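# Seat the board in the upper slot and shut both levers

## Task

Put the board into the enclosure's empty upper slot with its component side facing up, pushed completely in, and with both of its levers closed. A closed lever has clicked and sticks out perpendicular to the board's front panel; a lever that is fully open lies flush along the panel. A lever can only catch its tab when it starts fully open, and closing both levers then pulls the board the rest of the way in. At the end the enclosure must stand level on its own feet with none of its feet hanging over the bench edge. Anything held in place only by the robot at the end does not count. Release everything and move the arms away when finished.

## Robot and tools

Robot: two xArm6 arms with parallel grippers, named left_arm and right_arm. The names are not image sides. In the shared scene frame the origin sits on the table top midway between the arms, +z is up, +x points out across the table, and left_arm is on the +y side. Arm bases (URDF root) in that frame: left_arm at (-0.038, +0.336, 0) m, quat_wxyz (+0.998, 0, 0, -0.066); right_arm at (+0.020, -0.318, 0) m, quat_wxyz (+0.998, 0, 0, -0.060).

Gripper geometry: fingers extend along the gripper's +z axis and close along its y axis. The reported end_effector_position (link pinch) lies between the pads at the closed position, roughly 2 cm short of the fingertips; closing pushes the tips about 10 mm further along +z. Fully open pad gap is 0.084 m.

Tool execute_actions takes "actions", a list holding zero or one item, plus optional "pictures" (boolean; images come by default). An empty list only reports the state. A motion item is {"rows": [...], "steps": n}: rows is a list of 1 to 15 rows, steps at most 15 (default 15), each step lasting 1/30 s. Row k is applied on step k; if rows run out, the final row repeats. Every row is one flat list of 14 numbers covering both arms even if one arm stays still: left_arm waist, shoulder, elbow, forearm roll, wrist pitch, wrist roll, opening, then the same seven for right_arm. The six joint values are absolute target angles in radians, in the same convention the Joint positions line prints, not offsets. Stated ranges per arm: waist -6.283..6.283, shoulder -2.059..2.094, elbow -3.927..0.192, forearm roll -6.283..6.283, wrist pitch -1.693..3.142, wrist roll -6.283..6.283. True ends may be off by up to 0.010 rad either way. A target more than 0.010 rad outside a range, and further out than the current angle, gets the whole call rejected with nothing sent; a target beyond the real end is clipped there and reported as "joint sent to its limit" (possibly referring to an earlier, still running action). The opening is an absolute value from -1 (closed) to +1 (fully open). A wait item is {"steps": n} with n up to 300, counted from the previous result.

Motion limits: joint targets move at most 3.14 rad/s with about 0.16 s of acceleration, and an arm's joints are slowed together so they arrive at once. Each step's target stays within 0.623 rad of the measured angle, and if targets would put the gripper over 70 mm from where it is, they are pulled back. So big moves take several calls. The simulation keeps running while you think or wait; arms keep heading to the last sent row until they have essentially stopped or a step is HELD.

Result lines: the state line gives, per arm, gripper position (m) and quat_wxyz plus linear and angular velocity, all in the scene frame; printed position can be somewhat off, worse at long reach. Joint positions and Joint velocities list each arm's six joints (rad, rad/s) followed by pad gap (m, m/s). grip_measured is the actual opening on the command scale. "joint command not followed" means the clearance check altered or blocked joint targets on some steps (opening still applied). HELD marks steps where part or all of your row was not sent. MOTOR HOT appears from 65 °C; at 80 °C the arm brakes until cooled (OVER-TEMPERATURE FAULT). A torque fault (contact load reaching the limit: waist and shoulder 46.5, elbow and forearm roll 27.9, wrist pitch and wrist roll 18.6 N m, held weight included) makes the arm back off slightly, pause 10 s and drop the remainder of the call.

Gripping: to hold something, command an opening noticeably below grip_measured; the bigger the gap, the firmer the squeeze (up to about 24 N per pad for parts up to about 6 cm wide). Commanding exactly grip_measured still grips lightly; wider parts may slip. Closing fast can over-squeeze. Holding loads heats motors, even while idle.

zoom_image: {"camera": one of cam_low, cam_left_wrist, cam_right_wrist, "region": [x0, y0, x1, y1]} in pixels of that camera's latest 504x504 image, origin top-left, region no bigger than 504 by 504. It enlarges that area and moves nothing. Wrist camera frame wrist_camera_optical: +z looks forward, +x is image right, +y image down.

read_manual: optional "section" (only "licences"); returns URDF licence text, no motion.

finished_scene: {"scene": current scene number}. Answering without any tool call also ends things.

Avoid: knocking or placing anything off the table, dropping or letting parts slip, slamming or shoving hard, arms colliding or pressing on each other (may end the scene), and leaving the enclosure tilted or overhanging the bench edge. Open each lever fully before inserting, close both, then open the grippers and withdraw.

Each tool is called by a JSON object that holds its "api" and its "payload".

## Session

{"api": "execute_actions", "payload": {"actions": []}}

Scene clock: 0.00 s of 6000.00 s.
left_arm: end_effector_position=(+0.5220, +0.7030, +0.3436) grip_measured=+1.00 end_effector_quat_wxyz=(+0.252, +0.109, +0.723, +0.634) end_effector_velocity=(-0.000, +0.000, +0.000) end_effector_angular_velocity=(+0.001, +0.001, +0.000) | right_arm: end_effector_position=(+0.3258, +0.2872, +0.1889) grip_measured=+1.00 end_effector_quat_wxyz=(-0.361, +0.888, +0.108, +0.265) end_effector_velocity=(+0.001, -0.001, -0.001) end_effector_angular_velocity=(-0.001, -0.000, -0.001)
Joint positions: left_arm=[ 0.389  0.525 -1.317 -1.008 -0.988 -1.152  0.084] | right_arm=[ 1.291  0.419 -1.074  0.327 -0.284  0.568  0.084]
Joint velocities: left_arm=[ 0.     0.    -0.     0.    -0.     0.001 -0.   ] | right_arm=[-0.001 -0.     0.002  0.    -0.    -0.001 -0.   ]

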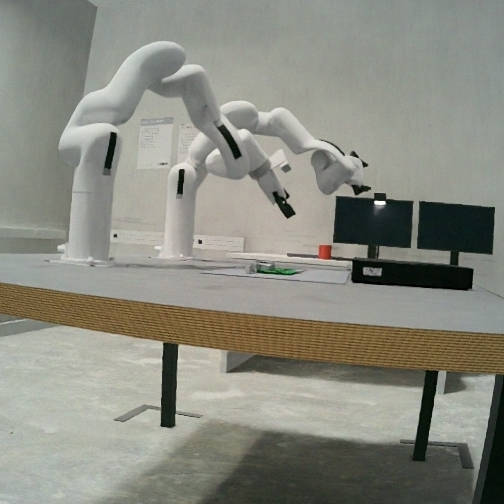

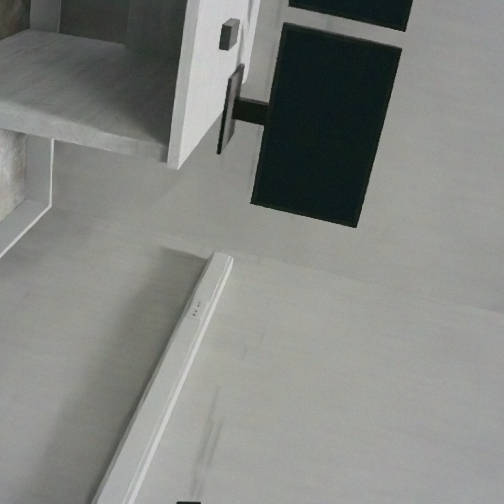

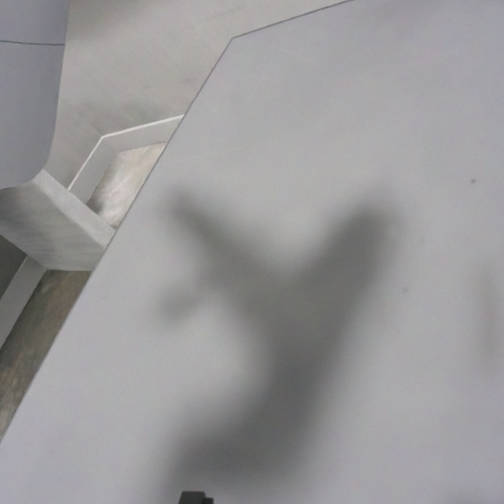

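{"api": "execute_actions", "payload": {"actions": [{"rows":[[0.6,0,-1.3,0,1.3,0,1,0.6,0,-1.7,0,1.7,0.48,1]]}]}}

{"api": "execute_actions", "payload": {"actions": [{"steps":45}]}}

{"api": "zoom_image", "payload": {"camera": "cam_low", "region": [200,220,500,320]}}

Scene clock: 4.97 s of 6000.00 s.
left_arm: end_effector_position=(+0.5634, +0.6874, +0.4955) grip_measured=+1.00 end_effector_quat_wxyz=(+0.194, +0.415, +0.580, +0.674) end_effector_velocity=(+0.107, -0.167, +0.301) end_effector_angular_velocity=(+1.861, +1.807, -1.202) | right_arm: end_effector_position=(+0.4357, +0.2615, +0.3233) grip_measured=+1.00 end_effector_quat_wxyz=(-0.376, +0.865, +0.084, +0.323) end_effector_velocity=(+0.236, -0.127, +0.288) end_effector_angular_velocity=(+0.045, -0.204, -0.198)
Joint positions: left_arm=[ 0.503  0.241 -1.308 -0.583 -0.563 -0.727  0.084] | right_arm=[ 1.1    0.3   -1.252  0.234 -0.085  0.543  0.084]
Joint velocities: left_arm=[ 0.296 -0.736  0.023  1.527  1.525  1.525  0.   ] | right_arm=[-0.442 -0.262 -0.39  -0.205  0.515 -0.055 -0.   ]
Steps of this call (steps 1 to 90: nothing new was sent; then 1.47 s passed at rest; steps 91 to 105: all 15 steps of this action). Readings (joint positions):
91: left_arm=[0.389 0.525 -1.316 -1.007 -0.988 -1.152] | right_arm=[1.291 0.419 -1.074 0.327 -0.284 0.568]
92: left_arm=[0.389 0.524 -1.316 -1.005 -0.985 -1.149] | right_arm=[1.289 0.418 -1.076 0.325 -0.280 0.568]
94: left_arm=[0.400 0.497 -1.309 -0.968 -0.946 -1.111] | right_arm=[1.265 0.404 -1.097 0.311 -0.252 0.564]
98: left_arm=[0.440 0.398 -1.315 -0.851 -0.832 -0.995] | right_arm=[1.204 0.361 -1.161 0.282 -0.196 0.556]
105: the state above

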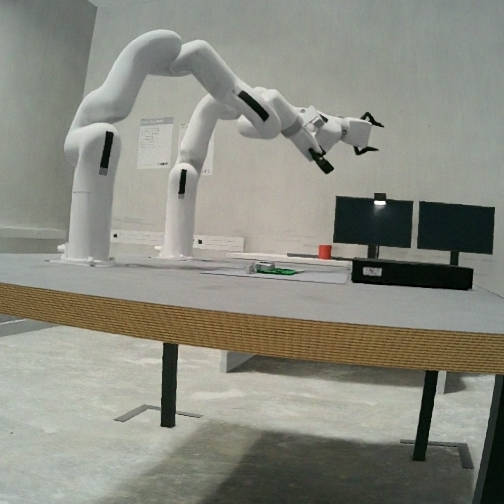

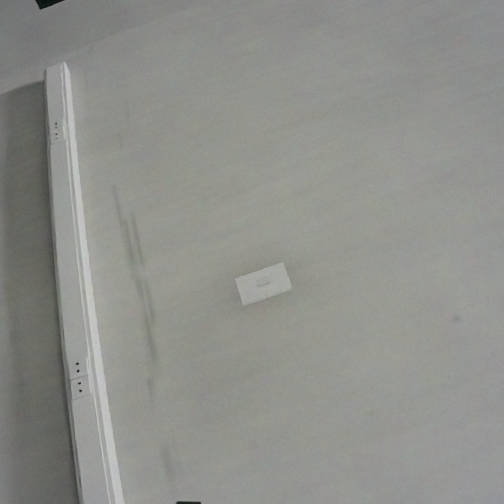

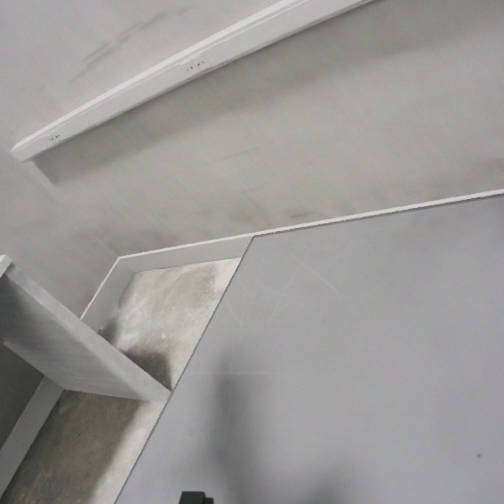

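Scene clock: 6.47 s of 6000.00 s.
left_arm: end_effector_position=(+0.3908, +0.5526, +0.2831) grip_measured=+1.00 end_effector_quat_wxyz=(-0.000, +0.973, +0.232, +0.000) end_effector_velocity=(-0.001, -0.000, -0.001) end_effector_angular_velocity=(-0.001, +0.003, +0.000) | right_arm: end_effector_position=(+0.4315, -0.1028, +0.4218) grip_measured=+1.00 end_effector_quat_wxyz=(-0.005, +1.000, +0.001, +0.008) end_effector_velocity=(-0.052, -0.038, -0.008) end_effector_angular_velocity=(-0.113, +0.199, -0.014)
Joint positions: left_arm=[ 0.6   -0.    -1.3   -0.     1.3   -0.     0.084] | right_arm=[ 0.602  0.001 -1.699  0.001  1.679  0.48   0.084]
Joint velocities: left_arm=[ 0.     0.001  0.     0.     0.002 -0.    -0.   ] | right_arm=[-0.017 -0.009 -0.021 -0.008  0.259 -0.004  0.   ]
Steps of this call (steps 1 to 45: the robot went on to your last target). Readings (joint positions):
1: left_arm=[0.514 0.216 -1.307 -0.528 -0.508 -0.672] | right_arm=[1.085 0.291 -1.266 0.227 -0.068 0.541]
2: left_arm=[0.525 0.188 -1.306 -0.464 -0.444 -0.607] | right_arm=[1.071 0.282 -1.279 0.220 -0.050 0.540]
4: left_arm=[0.548 0.128 -1.305 -0.320 -0.285 -0.449] | right_arm=[1.041 0.265 -1.305 0.207 -0.012 0.536]
8: left_arm=[0.584 0.036 -1.306 -0.101 0.063 -0.159] | right_arm=[0.982 0.229 -1.358 0.179 0.071 0.528]
45: the state above

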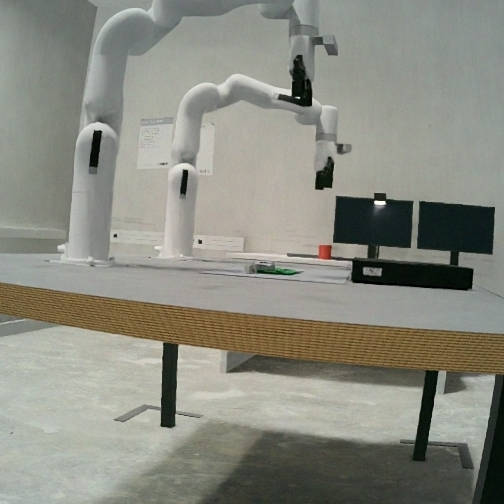

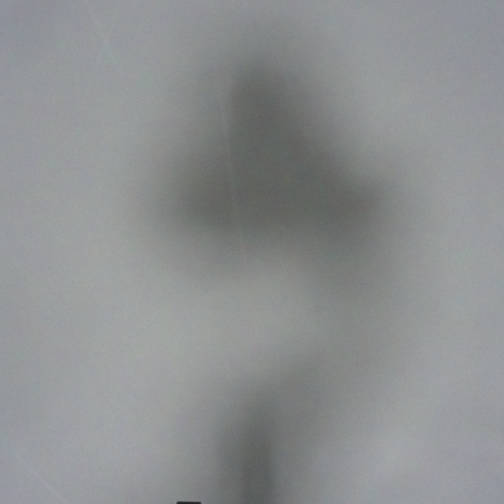

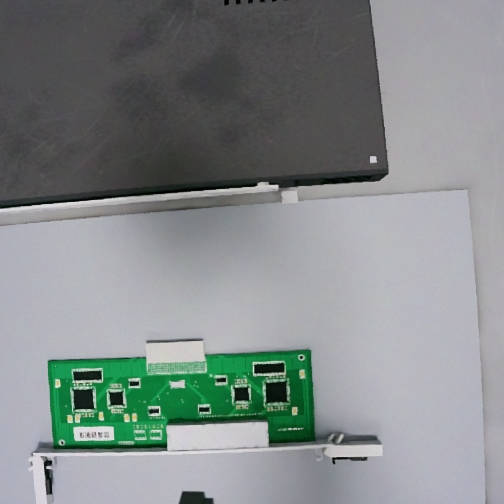

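Region (200, 220, 500, 320) of cam_low's 504x504 image, scaled by 1.680, with more detail than that image has.

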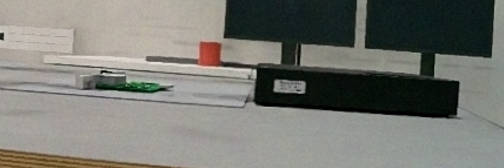

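{"api": "execute_actions", "payload": {"actions": []}}

{"api": "execute_actions", "payload": {"actions": [{"rows":[[0.6,0,-1.3,0,1.3,0,1,0.9,0,-1.7,0,1.7,0.78,1]]}], "pictures": false}}

{"api": "execute_actions", "payload": {"actions": [{"steps":30}]}}

Scene clock: 9.33 s of 6000.00 s.
left_arm: end_effector_position=(+0.3907, +0.5526, +0.2831) grip_measured=+1.00 end_effector_quat_wxyz=(+0.000, +0.973, +0.232, +0.000) end_effector_velocity=(+0.000, +0.000, +0.000) end_effector_angular_velocity=(+0.001, -0.001, +0.001) | right_arm: end_effector_position=(+0.4273, -0.1060, +0.4210) grip_measured=+1.00 end_effector_quat_wxyz=(+0.000, +1.000, +0.000, +0.000) end_effector_velocity=(+0.001, -0.001, +0.001) end_effector_angular_velocity=(+0.001, -0.002, -0.004)
Joint positions: left_arm=[ 0.6    0.    -1.3    0.     1.3    0.     0.084] | right_arm=[ 0.6   -0.    -1.7   -0.     1.7    0.48   0.084]
Joint velocities: left_arm=[-0.    -0.001  0.     0.    -0.001 -0.001 -0.   ] | right_arm=[-0.003 -0.001 -0.     0.    -0.     0.001  0.   ]
Steps of this call (steps 1 to 30: the robot went on to your last target; steps 31 to 86: nothing new was sent). Readings (joint positions):
1: left_arm=[0.600 -0.000 -1.300 -0.000 1.300 -0.000] | right_arm=[0.601 0.000 -1.699 0.001 1.686 0.480]
2: left_arm=[0.600 -0.000 -1.300 -0.000 1.300 -0.000] | right_arm=[0.601 0.000 -1.699 0.000 1.691 0.480]
4: left_arm=[0.600 -0.000 -1.300 -0.000 1.300 -0.000] | right_arm=[0.601 0.000 -1.700 0.000 1.696 0.480]
8: left_arm=[0.600 -0.000 -1.300 -0.000 1.300 -0.000] | right_arm=[0.600 0.000 -1.700 0.000 1.699 0.480]
86: the state above
All arms were judged still, so your last target was given up. Only a new action makes them travel on or press farther. Fingers that are still opening or closing keep moving.

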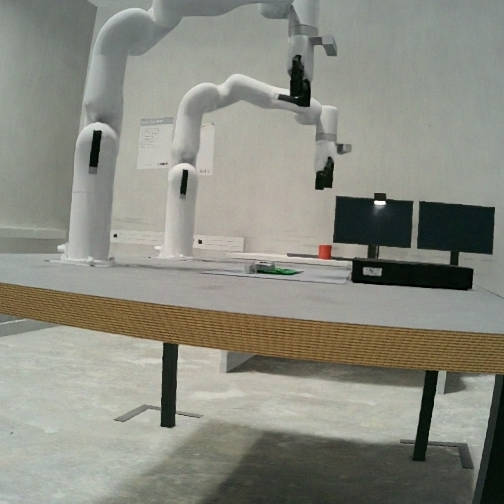

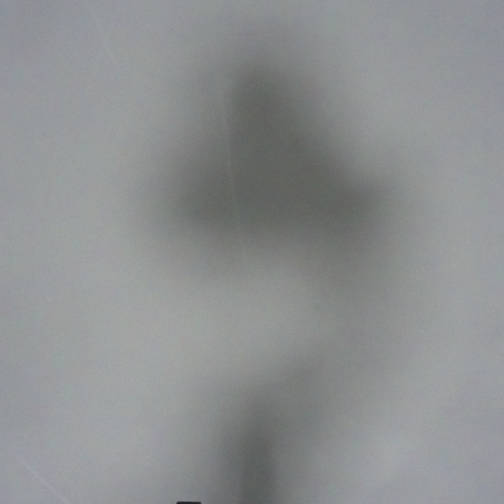

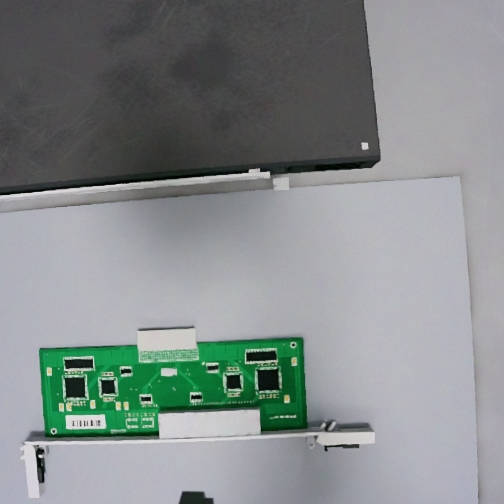

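Scene clock: 9.83 s of 6000.00 s.
left_arm: end_effector_position=(+0.3907, +0.5526, +0.2831) grip_measured=+1.00 end_effector_quat_wxyz=(+0.000, +0.973, +0.232, +0.000) end_effector_velocity=(+0.000, -0.000, -0.000) end_effector_angular_velocity=(-0.000, +0.000, -0.000) | right_arm: end_effector_position=(+0.3501, +0.0011, +0.4211) grip_measured=+1.00 end_effector_quat_wxyz=(-0.000, +1.000, +0.001, -0.000) end_effector_velocity=(-0.046, +0.047, +0.001) end_effector_angular_velocity=(-0.005, -0.005, -0.030)
Joint positions: left_arm=[ 0.6   -0.    -1.3   -0.     1.3   -0.     0.084] | right_arm=[ 0.888 -0.    -1.7    0.     1.7    0.766  0.084]
Joint velocities: left_arm=[-0.  0. -0.  0.  0.  0. -0.] | right_arm=[ 0.146 -0.001 -0.001 -0.007  0.002  0.175  0.   ]
Steps of this call (steps 1 to 15: all 15 steps of this action). Readings (joint positions):
1: left_arm=[0.600 0.000 -1.300 -0.000 1.300 0.000] | right_arm=[0.600 0.000 -1.700 -0.000 1.700 0.480]
2: left_arm=[0.600 0.000 -1.300 -0.000 1.300 -0.000] | right_arm=[0.602 0.000 -1.700 -0.000 1.700 0.483]
4: left_arm=[0.600 -0.000 -1.300 0.000 1.300 -0.000] | right_arm=[0.636 0.000 -1.700 -0.001 1.700 0.521]
8: left_arm=[0.600 0.000 -1.300 0.000 1.300 0.000] | right_arm=[0.755 0.000 -1.700 0.000 1.700 0.634]
15: the state above

Scene clock: 10.83 s of 6000.00 s.
left_arm: end_effector_position=(+0.3907, +0.5526, +0.2831) grip_measured=+1.00 end_effector_quat_wxyz=(+0.000, +0.973, +0.232, +0.000) end_effector_velocity=(-0.000, -0.000, +0.000) end_effector_angular_velocity=(-0.000, +0.001, -0.001) | right_arm: end_effector_position=(+0.3465, +0.0048, +0.4210) grip_measured=+1.00 end_effector_quat_wxyz=(+0.000, +1.000, +0.000, +0.000) end_effector_velocity=(-0.000, -0.000, -0.001) end_effector_angular_velocity=(-0.002, +0.002, +0.001)
Joint positions: left_arm=[ 0.6    0.    -1.3   -0.     1.3   -0.     0.084] | right_arm=[ 0.9   -0.    -1.7   -0.     1.7    0.78   0.084]
Joint velocities: left_arm=[-0.001 -0.    -0.     0.     0.001  0.    -0.   ] | right_arm=[ 0.     0.001  0.001 -0.     0.001 -0.001  0.   ]
Steps of this call (steps 1 to 30: the robot went on to your last target). Readings (joint positions):
1: left_arm=[0.600 -0.000 -1.300 0.000 1.300 0.000] | right_arm=[0.892 -0.000 -1.700 0.000 1.700 0.771]
2: left_arm=[0.600 0.000 -1.300 -0.000 1.300 0.000] | right_arm=[0.894 -0.000 -1.700 0.000 1.700 0.774]
4: left_arm=[0.600 -0.000 -1.300 0.000 1.300 -0.000] | right_arm=[0.897 -0.000 -1.700 -0.000 1.700 0.777]
8: left_arm=[0.600 0.000 -1.300 -0.000 1.300 -0.000] | right_arm=[0.899 -0.000 -1.700 -0.000 1.700 0.779]
30: the state above
All arms were judged still, so your last target was given up. Only a new action makes them travel on or press farther. Fingers that are still opening or closing keep moving.

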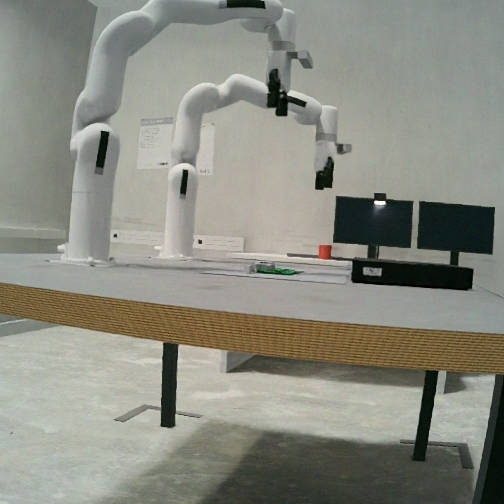

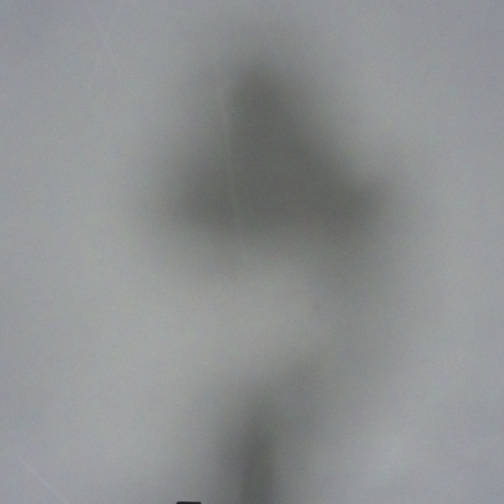

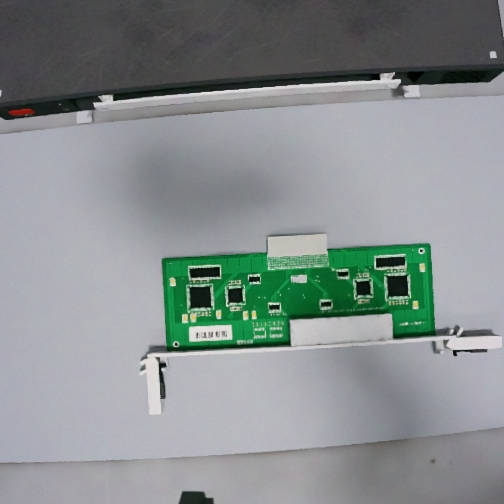

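{"api": "execute_actions", "payload": {"actions": [{"rows":[[0.6,0,-1.3,0,1.3,0,1,0.7,-0.4,-0.1,0,-0.3,0,1]]}], "pictures": false}}

{"api": "zoom_image", "payload": {"camera": "cam_right_wrist", "region": [120,290,504,430]}}

{"api": "execute_actions", "payload": {"actions": [{"steps":50}]}}

Scene clock: 15.57 s of 6000.00 s.
left_arm: end_effector_position=(+0.3907, +0.5526, +0.2831) grip_measured=+1.00 end_effector_quat_wxyz=(+0.000, +0.973, +0.232, +0.000) end_effector_velocity=(+0.000, -0.000, -0.000) end_effector_angular_velocity=(+0.000, -0.000, -0.000) | right_arm: end_effector_position=(+0.3964, -0.0462, +0.3333) grip_measured=+1.00 end_effector_quat_wxyz=(-0.062, +0.967, +0.202, +0.139) end_effector_velocity=(+0.014, -0.052, -0.344) end_effector_angular_velocity=(-0.005, -0.262, +0.389)
Joint positions: left_arm=[ 0.6   -0.    -1.3    0.     1.3    0.     0.084] | right_arm=[ 0.746 -0.307 -1.029 -0.     1.03   0.214  0.084]
Joint velocities: left_arm=[-0.     0.001 -0.    -0.    -0.001 -0.     0.   ] | right_arm=[-0.108 -0.211  1.258  0.    -1.256 -0.522  0.   ]
Steps of this call (steps 1 to 90: nothing new was sent; then 1.23 s passed at rest; steps 91 to 105: all 15 steps of this action). Readings (joint positions):
91: left_arm=[0.600 0.000 -1.300 -0.000 1.300 -0.000] | right_arm=[0.900 -0.000 -1.700 0.000 1.700 0.780]
92: left_arm=[0.600 -0.000 -1.300 0.000 1.300 0.000] | right_arm=[0.899 -0.002 -1.697 0.000 1.697 0.777]
94: left_arm=[0.600 -0.000 -1.300 0.000 1.300 0.000] | right_arm=[0.888 -0.026 -1.658 0.000 1.656 0.736]
98: left_arm=[0.600 0.000 -1.300 0.000 1.300 -0.000] | right_arm=[0.809 -0.182 -1.407 -0.000 1.405 0.485]
105: the state above

Region (120, 290, 504, 430) of cam_right_wrist's 504x504 image, scaled by 1.312, with more detail than that image has; it fills the top 184 rows of this view, and the rest is white.

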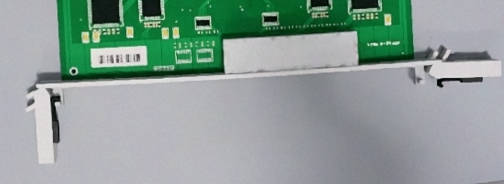

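Scene clock: 17.23 s of 6000.00 s.
left_arm: end_effector_position=(+0.3907, +0.5526, +0.2831) grip_measured=+1.00 end_effector_quat_wxyz=(+0.000, +0.973, +0.232, +0.000) end_effector_velocity=(-0.000, +0.000, -0.000) end_effector_angular_velocity=(-0.000, +0.001, +0.000) | right_arm: end_effector_position=(+0.3581, -0.0966, +0.1658) grip_measured=+1.00 end_effector_quat_wxyz=(-0.111, +0.883, +0.264, +0.373) end_effector_velocity=(-0.001, +0.001, +0.000) end_effector_angular_velocity=(-0.000, -0.000, +0.004)
Joint positions: left_arm=[ 0.6    0.    -1.3    0.     1.3    0.     0.084] | right_arm=[ 0.7   -0.4   -0.1   -0.    -0.3    0.     0.084]
Joint velocities: left_arm=[ 0.001 -0.     0.    -0.     0.     0.001  0.   ] | right_arm=[ 0.003 -0.    -0.001 -0.001  0.001 -0.     0.   ]
Steps of this call (steps 1 to 45: the robot went on to your last target; steps 46 to 50: nothing new was sent). Readings (joint positions):
1: left_arm=[0.600 -0.000 -1.300 -0.000 1.300 -0.000] | right_arm=[0.742 -0.314 -0.988 -0.000 0.989 0.198]
2: left_arm=[0.600 -0.000 -1.300 -0.000 1.300 0.000] | right_arm=[0.739 -0.321 -0.947 -0.000 0.948 0.183]
4: left_arm=[0.600 0.000 -1.300 -0.000 1.300 -0.000] | right_arm=[0.734 -0.332 -0.867 -0.000 0.867 0.157]
8: left_arm=[0.600 -0.000 -1.300 -0.000 1.300 -0.000] | right_arm=[0.725 -0.349 -0.712 -0.000 0.713 0.117]
50: the state above
All arms were judged still, so your last target was given up. Only a new action makes them travel on or press farther. Fingers that are still opening or closing keep moving.

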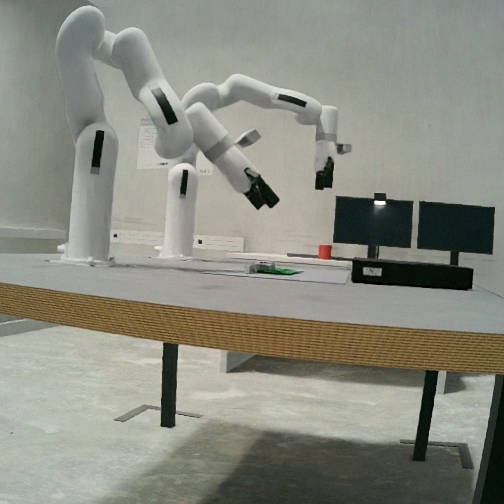

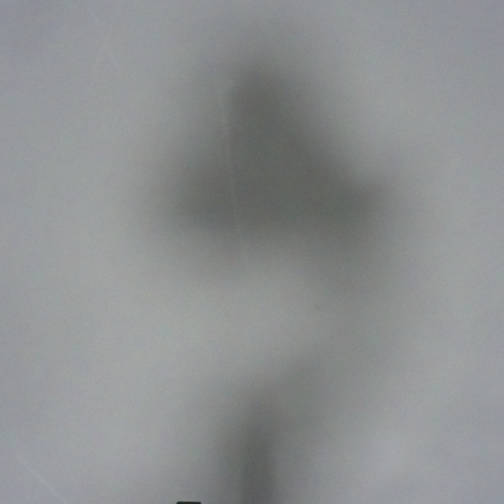

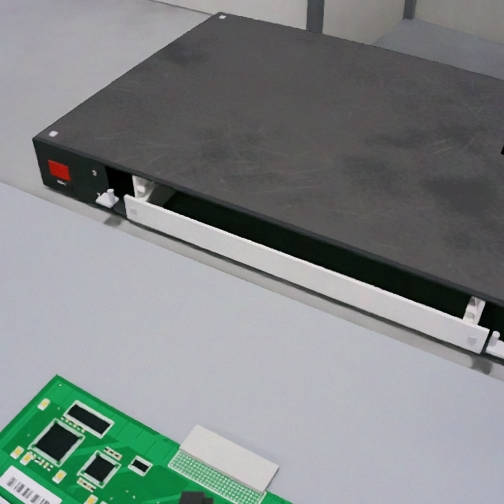

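{"api": "execute_actions", "payload": {"actions": [{"rows":[[-0.3,0,-0.9,0,0.9,-2.266,-1,0.866,0.05,-0.85,0,0.8,2.256,0.3]]}], "pictures": false}}

{"api": "execute_actions", "payload": {"actions": [{"steps":30}], "pictures": false}}

{"api": "execute_actions", "payload": {"actions": [{"rows":[[-0.504,0.043,-0.724,0,0.681,-2.266,-1,0.866,0.125,-0.828,0,0.703,2.256,0.3]]}], "pictures": false}}

{"api": "execute_actions", "payload": {"actions": [{"steps":15}]}}

Scene clock: 27.40 s of 6000.00 s.
left_arm: end_effector_position=(+0.4286, +0.4094, +0.2242) grip_measured=-1.00 end_effector_quat_wxyz=(-0.000, +0.973, +0.232, -0.001) end_effector_velocity=(+0.032, -0.355, -0.105) end_effector_angular_velocity=(+0.001, +0.000, -0.003) | right_arm: end_effector_position=(+0.3802, -0.0025, +0.1326) grip_measured=+0.29 end_effector_quat_wxyz=(-0.095, +0.990, -0.024, +0.103) end_effector_velocity=(-0.169, +0.012, -0.149) end_effector_angular_velocity=(-0.696, +1.907, -2.293)
Joint positions: left_arm=[ 0.288  0.    -1.131 -0.     1.132 -0.312  0.   ] | right_arm=[ 0.84  -0.023 -0.721 -0.     0.463  0.769  0.056]
Joint velocities: left_arm=[-0.753  0.     0.306  0.    -0.306 -0.75   0.   ] | right_arm=[ 0.252  0.673 -1.203 -0.002  2.423  2.65  -0.   ]
Steps of this call (steps 1 to 90: nothing new was sent; then 6.67 s passed at rest; steps 91 to 105: all 15 steps of this action). Readings (joint positions):
91: left_arm=[0.600 -0.000 -1.300 0.000 1.300 -0.000] | right_arm=[0.700 -0.400 -0.100 0.000 -0.300 0.000]
92: left_arm=[0.598 -0.000 -1.299 0.000 1.298 -0.003] | right_arm=[0.701 -0.398 -0.102 0.000 -0.297 0.003]
94: left_arm=[0.566 -0.002 -1.279 0.001 1.274 -0.040] | right_arm=[0.711 -0.371 -0.138 0.000 -0.256 0.044]
98: left_arm=[0.461 0.001 -1.213 -0.000 1.214 -0.140] | right_arm=[0.763 -0.229 -0.348 -0.000 -0.052 0.248]
105: the state above

Scene clock: 28.40 s of 6000.00 s.
left_arm: end_effector_position=(+0.3683, +0.1512, +0.1485) grip_measured=-1.00 end_effector_quat_wxyz=(+0.000, +0.708, +0.707, +0.000) end_effector_velocity=(-0.011, -0.021, -0.005) end_effector_angular_velocity=(-0.003, -0.006, +2.272) | right_arm: end_effector_position=(+0.3457, -0.0172, +0.1140) grip_measured=+0.29 end_effector_quat_wxyz=(-0.000, +0.729, -0.685, +0.000) end_effector_velocity=(-0.000, +0.000, +0.000) end_effector_angular_velocity=(+0.000, +0.000, -0.004)
Joint positions: left_arm=[-0.295 -0.    -0.902  0.     0.902 -1.996  0.   ] | right_arm=[ 0.866  0.05  -0.85  -0.     0.8    2.255  0.056]
Joint velocities: left_arm=[-0.054 -0.001  0.019  0.    -0.025 -2.326  0.   ] | right_arm=[ 0.001 -0.    -0.     0.     0.     0.005  0.   ]
Steps of this call (steps 1 to 30: the robot went on to your last target). Readings (joint positions):
1: left_arm=[0.263 0.000 -1.121 -0.000 1.122 -0.337] | right_arm=[0.847 -0.002 -0.757 -0.000 0.540 0.858]
2: left_arm=[0.238 0.000 -1.112 -0.000 1.112 -0.363] | right_arm=[0.853 0.013 -0.784 -0.000 0.606 0.947]
4: left_arm=[0.188 0.000 -1.092 -0.000 1.092 -0.417] | right_arm=[0.860 0.033 -0.817 -0.000 0.701 1.123]
8: left_arm=[0.090 0.000 -1.054 -0.000 1.054 -0.541] | right_arm=[0.864 0.046 -0.841 0.000 0.778 1.476]
30: the state above

Scene clock: 28.90 s of 6000.00 s.
left_arm: end_effector_position=(+0.2997, +0.0894, +0.0815) grip_measured=-1.00 end_effector_quat_wxyz=(-0.001, +0.685, +0.728, -0.000) end_effector_velocity=(-0.007, -0.023, -0.003) end_effector_angular_velocity=(-0.034, -0.046, -0.018) | right_arm: end_effector_position=(+0.3473, -0.0157, +0.0807) grip_measured=+0.29 end_effector_quat_wxyz=(-0.001, +0.728, -0.685, +0.000) end_effector_velocity=(-0.001, -0.002, -0.004) end_effector_angular_velocity=(-0.003, +0.003, -0.003)
Joint positions: left_arm=[-0.499  0.042 -0.728  0.     0.687 -2.263  0.   ] | right_arm=[ 0.866  0.124 -0.829 -0.     0.704  2.256  0.056]
Joint velocities: left_arm=[-0.054  0.     0.027 -0.    -0.085 -0.036  0.   ] | right_arm=[-0.002  0.005  0.006 -0.    -0.008  0.002 -0.   ]
Steps of this call (steps 1 to 15: all 15 steps of this action). Readings (joint positions):
1: left_arm=[-0.296 -0.000 -0.902 0.000 0.901 -2.069] | right_arm=[0.866 0.050 -0.850 -0.000 0.800 2.256]
2: left_arm=[-0.298 0.000 -0.900 0.000 0.899 -2.129] | right_arm=[0.866 0.052 -0.850 -0.000 0.797 2.256]
4: left_arm=[-0.324 0.004 -0.880 0.000 0.866 -2.199] | right_arm=[0.866 0.073 -0.846 -0.000 0.765 2.256]
8: left_arm=[-0.420 0.027 -0.794 -0.000 0.771 -2.223] | right_arm=[0.866 0.118 -0.827 0.000 0.717 2.256]
15: the state above

Scene clock: 29.40 s of 6000.00 s.
left_arm: end_effector_position=(+0.2980, +0.0879, +0.0802) grip_measured=-1.00 end_effector_quat_wxyz=(+0.000, +0.686, +0.728, +0.000) end_effector_velocity=(-0.001, -0.000, -0.001) end_effector_angular_velocity=(+0.001, +0.001, -0.001) | right_arm: end_effector_position=(+0.3470, -0.0160, +0.0800) grip_measured=+0.29 end_effector_quat_wxyz=(-0.000, +0.728, -0.685, +0.000) end_effector_velocity=(-0.000, -0.000, -0.001) end_effector_angular_velocity=(-0.001, +0.001, -0.000)
Joint positions: left_arm=[-0.504  0.043 -0.724 -0.     0.681 -2.266  0.   ] | right_arm=[ 0.866  0.125 -0.828 -0.     0.703  2.256  0.056]
Joint velocities: left_arm=[-0.001  0.001  0.001  0.    -0.    -0.001  0.   ] | right_arm=[ 0.     0.001  0.     0.     0.    -0.    -0.   ]
Steps of this call (steps 1 to 15: the robot went on to your last target). Readings (joint positions):
1: left_arm=[-0.500 0.042 -0.728 -0.000 0.685 -2.264] | right_arm=[0.866 0.124 -0.829 -0.000 0.703 2.256]
2: left_arm=[-0.501 0.042 -0.727 -0.000 0.684 -2.265] | right_arm=[0.866 0.124 -0.828 -0.000 0.703 2.256]
4: left_arm=[-0.502 0.042 -0.726 -0.000 0.682 -2.265] | right_arm=[0.866 0.125 -0.828 -0.000 0.703 2.256]
8: left_arm=[-0.503 0.043 -0.725 -0.000 0.681 -2.266] | right_arm=[0.866 0.125 -0.828 -0.000 0.703 2.256]
15: the state above
All arms were judged still, so your last target was given up. Only a new action makes them travel on or press farther. Fingers that are still opening or closing keep moving.

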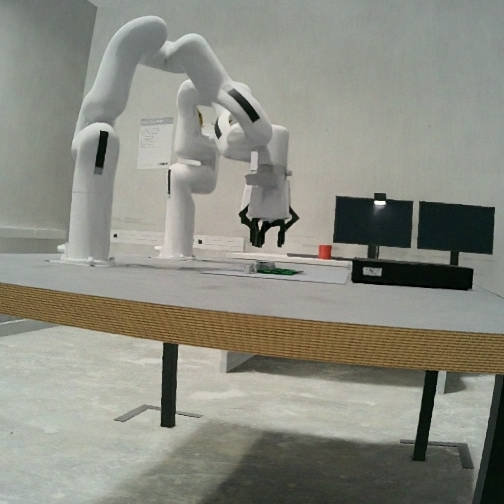

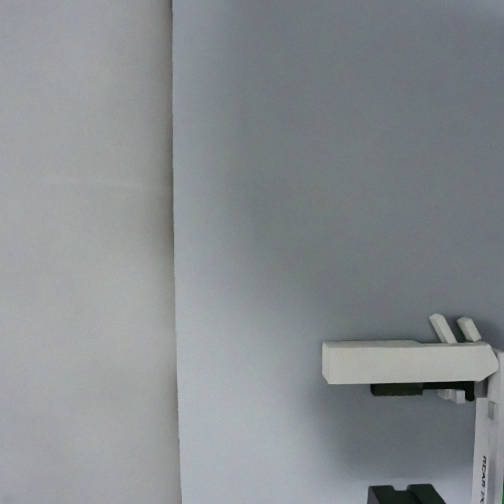

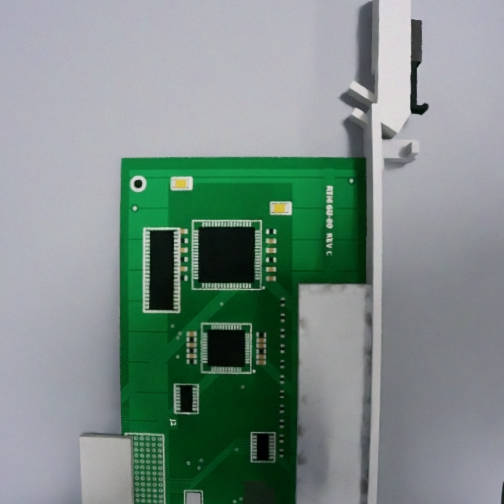

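{"api": "execute_actions", "payload": {"actions": [{"rows":[[-0.493,0.1955,-0.727,0,0.5315,-2.255,-1,0.855,0.2636,-0.827,0,0.5637,2.245,0.3]]}], "pictures": false}}

{"api": "execute_actions", "payload": {"actions": [{"rows":[[-0.493,0.1955,-0.727,0,0.5315,-2.255,-1,0.855,0.2636,-0.827,0,0.5637,2.245,-0.25]]}]}}

{"api": "zoom_image", "payload": {"camera": "cam_low", "region": [220,220,380,300]}}

Scene clock: 35.03 s of 6000.00 s.
left_arm: end_effector_position=(+0.3066, +0.0873, +0.0293) grip_measured=-1.00 end_effector_quat_wxyz=(+0.001, +0.686, +0.728, +0.000) end_effector_velocity=(-0.001, +0.001, -0.005) end_effector_angular_velocity=(+0.001, +0.002, -0.001) | right_arm: end_effector_position=(+0.3545, -0.0156, +0.0292) grip_measured=+0.29 end_effector_quat_wxyz=(-0.001, +0.728, -0.685, +0.000) end_effector_velocity=(-0.002, -0.002, -0.006) end_effector_angular_velocity=(-0.005, +0.005, +0.002)
Joint positions: left_arm=[-0.493  0.193 -0.728 -0.     0.533 -2.255  0.   ] | right_arm=[ 0.855  0.262 -0.828 -0.     0.565  2.245  0.056]
Joint velocities: left_arm=[ 0.002  0.011  0.004 -0.    -0.013  0.003  0.   ] | right_arm=[-0.001  0.011  0.007 -0.    -0.011 -0.003 -0.   ]
Steps of this call (steps 1 to 90: nothing new was sent; then 2.13 s passed at rest; steps 91 to 105: all 15 steps of this action). Readings (joint positions):
91: left_arm=[-0.504 0.043 -0.724 -0.000 0.681 -2.266] | right_arm=[0.866 0.125 -0.828 0.000 0.703 2.256]
92: left_arm=[-0.504 0.045 -0.724 -0.000 0.678 -2.266] | right_arm=[0.866 0.127 -0.828 -0.000 0.700 2.256]
94: left_arm=[-0.501 0.079 -0.729 -0.000 0.640 -2.263] | right_arm=[0.863 0.160 -0.832 -0.000 0.662 2.253]
98: left_arm=[-0.494 0.177 -0.722 0.000 0.556 -2.257] | right_arm=[0.856 0.248 -0.822 0.000 0.586 2.247]
105: the state above

Scene clock: 35.53 s of 6000.00 s.
left_arm: end_effector_position=(+0.3060, +0.0877, +0.0283) grip_measured=-1.00 end_effector_quat_wxyz=(+0.000, +0.686, +0.728, +0.000) end_effector_velocity=(+0.000, -0.000, +0.000) end_effector_angular_velocity=(-0.001, -0.001, +0.000) | right_arm: end_effector_position=(+0.3540, -0.0162, +0.0281) grip_measured=-0.27 end_effector_quat_wxyz=(+0.000, +0.728, -0.685, -0.000) end_effector_velocity=(-0.000, +0.001, +0.000) end_effector_angular_velocity=(+0.001, -0.001, +0.003)
Joint positions: left_arm=[-0.493  0.195 -0.727 -0.     0.532 -2.255  0.   ] | right_arm=[ 0.855  0.264 -0.827 -0.     0.564  2.245  0.032]
Joint velocities: left_arm=[ 0.    -0.     0.     0.    -0.001  0.     0.   ] | right_arm=[ 0.001 -0.001  0.001  0.001 -0.001 -0.002 -0.   ]
Steps of this call (steps 1 to 15: all 15 steps of this action). Readings (joint positions):
1: left_arm=[-0.493 0.194 -0.728 -0.000 0.532 -2.255] | right_arm=[0.855 0.262 -0.828 -0.000 0.564 2.245]
2: left_arm=[-0.493 0.194 -0.728 -0.000 0.532 -2.255] | right_arm=[0.855 0.262 -0.828 -0.000 0.564 2.245]
4: left_arm=[-0.493 0.195 -0.727 0.000 0.532 -2.255] | right_arm=[0.855 0.263 -0.827 -0.000 0.564 2.245]
8: left_arm=[-0.493 0.195 -0.727 0.000 0.532 -2.255] | right_arm=[0.855 0.263 -0.827 -0.000 0.564 2.245]
15: the state above

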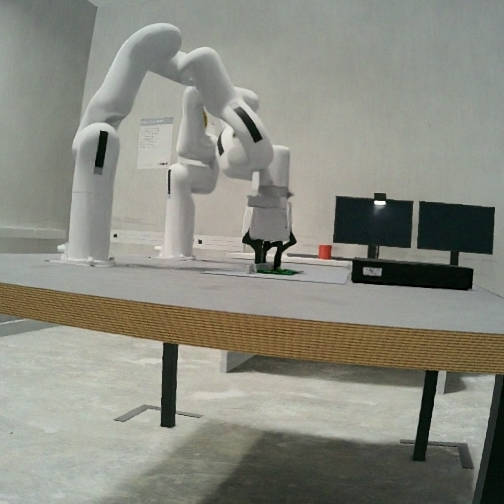

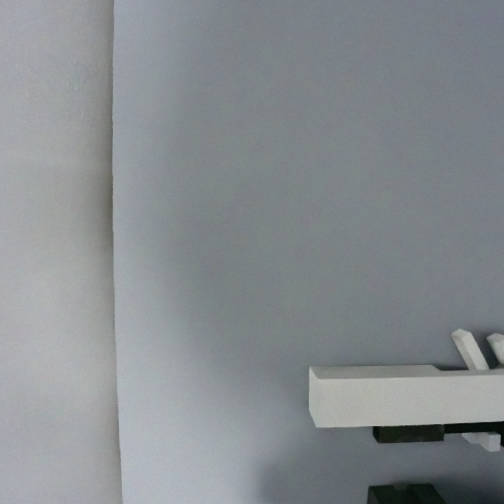

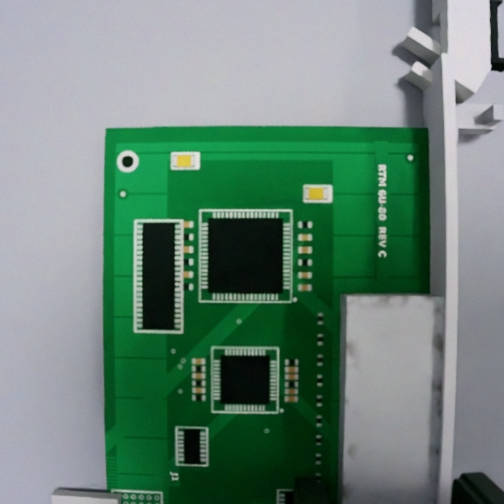

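Region (220, 220, 380, 300) of cam_low's 504x504 image, scaled by 3.150, with more detail than that image has.

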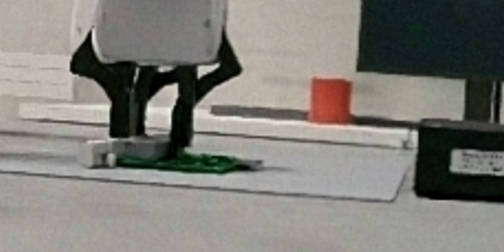

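{"api": "execute_actions", "payload": {"actions": [{"rows":[[-0.493,0.1955,-0.727,0,0.5315,-2.255,-1,0.855,0.2636,-0.827,0,0.5637,2.245,-1]],"steps":10}], "pictures": false}}

{"api": "execute_actions", "payload": {"actions": [{"rows":[[-0.465,0.171,-0.693,0,0.522,-2.227,-1,0.855,0.2636,-0.827,0,0.5637,2.245,-1]]}], "pictures": false}}

{"api": "execute_actions", "payload": {"actions": [{"rows":[[-0.422,0.135,-0.642,0,0.507,-2.184,-1,0.855,0.2636,-0.827,0,0.5637,2.245,-1]]}]}}

Scene clock: 39.07 s of 6000.00 s.
left_arm: end_effector_position=(+0.3060, +0.0878, +0.0282) grip_measured=-1.00 end_effector_quat_wxyz=(+0.000, +0.686, +0.728, -0.000) end_effector_velocity=(-0.000, -0.000, +0.000) end_effector_angular_velocity=(-0.000, -0.000, +0.001) | right_arm: end_effector_position=(+0.3540, -0.0162, +0.0281) grip_measured=-0.45 end_effector_quat_wxyz=(+0.000, +0.728, -0.685, +0.000) end_effector_velocity=(+0.000, +0.000, +0.000) end_effector_angular_velocity=(-0.000, -0.001, +0.002)
Joint positions: left_arm=[-0.493  0.196 -0.727  0.     0.531 -2.255  0.   ] | right_arm=[ 0.855  0.264 -0.827 -0.     0.564  2.245  0.024]
Joint velocities: left_arm=[-0.    -0.001  0.    -0.    -0.    -0.001  0.   ] | right_arm=[ 0.     0.    -0.001 -0.001  0.    -0.001 -0.   ]
Steps of this call (steps 1 to 15: the robot went on to your last target; steps 16 to 90: nothing new was sent; then 0.20 s passed at rest; steps 91 to 100: all 10 steps of this action). Readings (joint positions):
91: left_arm=[-0.493 0.195 -0.727 -0.000 0.531 -2.255] | right_arm=[0.855 0.264 -0.827 -0.000 0.564 2.245]
92: left_arm=[-0.493 0.195 -0.727 0.000 0.531 -2.255] | right_arm=[0.855 0.264 -0.827 -0.000 0.564 2.245]
94: left_arm=[-0.493 0.195 -0.727 -0.000 0.532 -2.255] | right_arm=[0.855 0.263 -0.827 -0.000 0.564 2.245]
98: left_arm=[-0.493 0.195 -0.727 -0.000 0.532 -2.255] | right_arm=[0.855 0.264 -0.827 -0.000 0.564 2.245]
100: the state above

Scene clock: 39.57 s of 6000.00 s.
left_arm: end_effector_position=(+0.3055, +0.1022, +0.0287) grip_measured=-1.00 end_effector_quat_wxyz=(+0.000, +0.686, +0.728, +0.000) end_effector_velocity=(+0.000, +0.001, +0.000) end_effector_angular_velocity=(-0.001, -0.001, -0.000) | right_arm: end_effector_position=(+0.3540, -0.0161, +0.0281) grip_measured=-0.45 end_effector_quat_wxyz=(+0.000, +0.728, -0.685, -0.000) end_effector_velocity=(-0.000, -0.000, -0.000) end_effector_angular_velocity=(-0.001, +0.001, +0.000)
Joint positions: left_arm=[-0.465  0.171 -0.694 -0.     0.522 -2.227  0.   ] | right_arm=[ 0.855  0.264 -0.827  0.     0.564  2.245  0.024]
Joint velocities: left_arm=[ 0.001 -0.002  0.002  0.    -0.002  0.001  0.   ] | right_arm=[ 0.     0.     0.001 -0.     0.     0.    -0.   ]
Steps of this call (steps 1 to 15: all 15 steps of this action). Readings (joint positions):
1: left_arm=[-0.493 0.195 -0.727 0.000 0.531 -2.255] | right_arm=[0.855 0.264 -0.827 -0.000 0.564 2.245]
2: left_arm=[-0.492 0.194 -0.725 0.000 0.531 -2.253] | right_arm=[0.855 0.264 -0.827 -0.000 0.564 2.245]
4: left_arm=[-0.480 0.184 -0.712 0.000 0.527 -2.242] | right_arm=[0.855 0.264 -0.827 -0.000 0.564 2.245]
8: left_arm=[-0.468 0.173 -0.696 -0.000 0.523 -2.230] | right_arm=[0.855 0.264 -0.827 0.000 0.564 2.245]
15: the state above

Scene clock: 40.07 s of 6000.00 s.
left_arm: end_effector_position=(+0.3032, +0.1246, +0.0284) grip_measured=-1.00 end_effector_quat_wxyz=(-0.000, +0.686, +0.728, -0.000) end_effector_velocity=(+0.000, +0.001, +0.000) end_effector_angular_velocity=(-0.001, -0.001, -0.002) | right_arm: end_effector_position=(+0.3541, -0.0162, +0.0281) grip_measured=-0.45 end_effector_quat_wxyz=(+0.000, +0.728, -0.685, -0.000) end_effector_velocity=(-0.000, +0.000, -0.000) end_effector_angular_velocity=(-0.000, +0.000, +0.002)
Joint positions: left_arm=[-0.422  0.135 -0.642  0.     0.507 -2.184  0.   ] | right_arm=[ 0.855  0.264 -0.827  0.     0.564  2.245  0.024]
Joint velocities: left_arm=[ 0.003 -0.002  0.003 -0.    -0.002  0.005  0.   ] | right_arm=[ 0.001  0.     0.001 -0.    -0.001 -0.001 -0.   ]
Steps of this call (steps 1 to 15: all 15 steps of this action). Readings (joint positions):
1: left_arm=[-0.465 0.171 -0.694 -0.000 0.522 -2.227] | right_arm=[0.855 0.264 -0.827 0.000 0.564 2.245]
2: left_arm=[-0.464 0.169 -0.691 -0.000 0.521 -2.224] | right_arm=[0.855 0.264 -0.827 0.000 0.563 2.245]
4: left_arm=[-0.447 0.155 -0.672 -0.000 0.515 -2.208] | right_arm=[0.855 0.264 -0.827 0.000 0.563 2.245]
8: left_arm=[-0.426 0.139 -0.646 0.000 0.509 -2.189] | right_arm=[0.855 0.264 -0.827 0.000 0.563 2.245]
15: the state above

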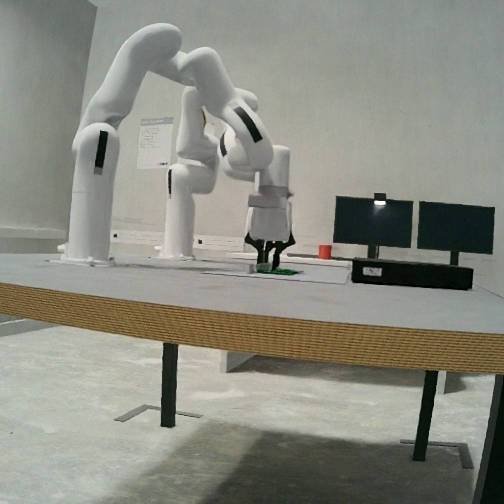

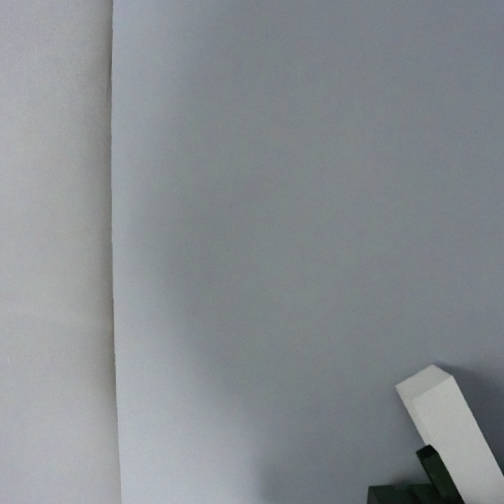

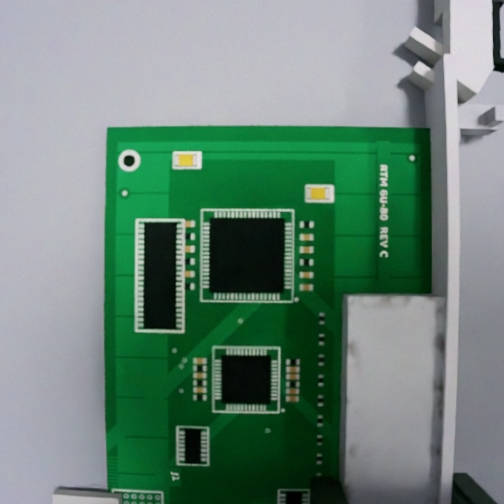

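{"api": "execute_actions", "payload": {"actions": [{"rows":[[-0.385,0.135,-0.642,0,0.507,-2.147,-1,0.855,0.2636,-0.827,0,0.5637,2.245,-1]]}]}}

Scene clock: 42.83 s of 6000.00 s.
left_arm: end_effector_position=(+0.3105, +0.1376, +0.0282) grip_measured=-1.00 end_effector_quat_wxyz=(-0.001, +0.686, +0.728, -0.000) end_effector_velocity=(+0.001, +0.000, +0.000) end_effector_angular_velocity=(-0.001, -0.001, -0.001) | right_arm: end_effector_position=(+0.3541, -0.0163, +0.0281) grip_measured=-0.45 end_effector_quat_wxyz=(+0.000, +0.728, -0.685, -0.000) end_effector_velocity=(-0.000, +0.001, +0.001) end_effector_angular_velocity=(+0.002, -0.002, +0.002)
Joint positions: left_arm=[-0.385  0.135 -0.641 -0.     0.507 -2.147  0.   ] | right_arm=[ 0.855  0.264 -0.827 -0.     0.564  2.245  0.024]
Joint velocities: left_arm=[ 0.001  0.    -0.001 -0.    -0.001  0.002  0.   ] | right_arm=[ 0.002 -0.002 -0.001  0.    -0.    -0.001  0.   ]
Steps of this call (steps 1 to 15: the robot went on to your last target; steps 16 to 68: nothing new was sent; steps 69 to 83: all 15 steps of this action). Readings (joint positions):
69: left_arm=[-0.422 0.135 -0.642 0.000 0.507 -2.184] | right_arm=[0.855 0.264 -0.827 -0.000 0.564 2.245]
70: left_arm=[-0.420 0.135 -0.642 0.000 0.507 -2.181] | right_arm=[0.855 0.264 -0.827 0.000 0.564 2.245]
72: left_arm=[-0.406 0.135 -0.642 -0.000 0.507 -2.167] | right_arm=[0.855 0.264 -0.827 0.000 0.564 2.245]
76: left_arm=[-0.389 0.135 -0.641 -0.000 0.508 -2.151] | right_arm=[0.854 0.264 -0.827 0.000 0.563 2.246]
83: the state above

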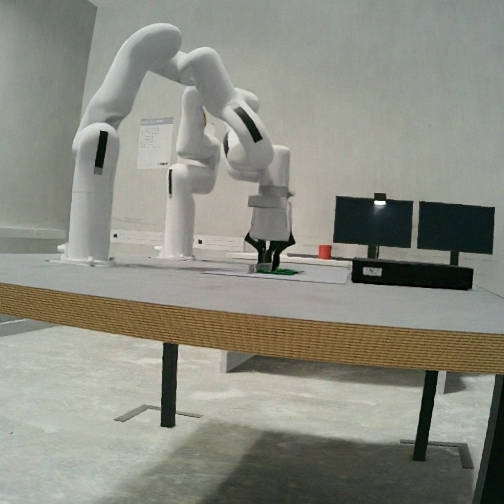

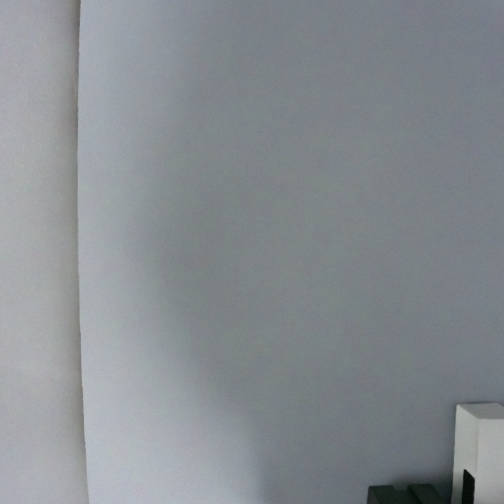

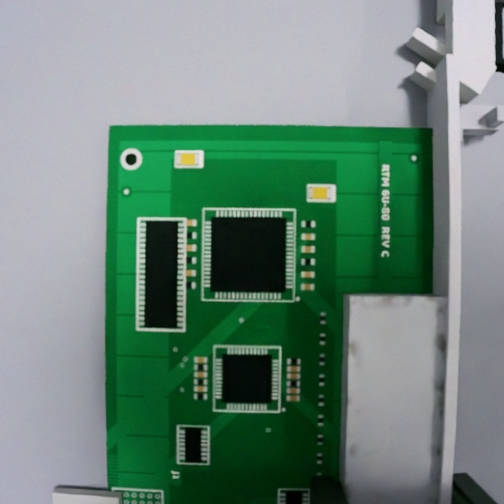

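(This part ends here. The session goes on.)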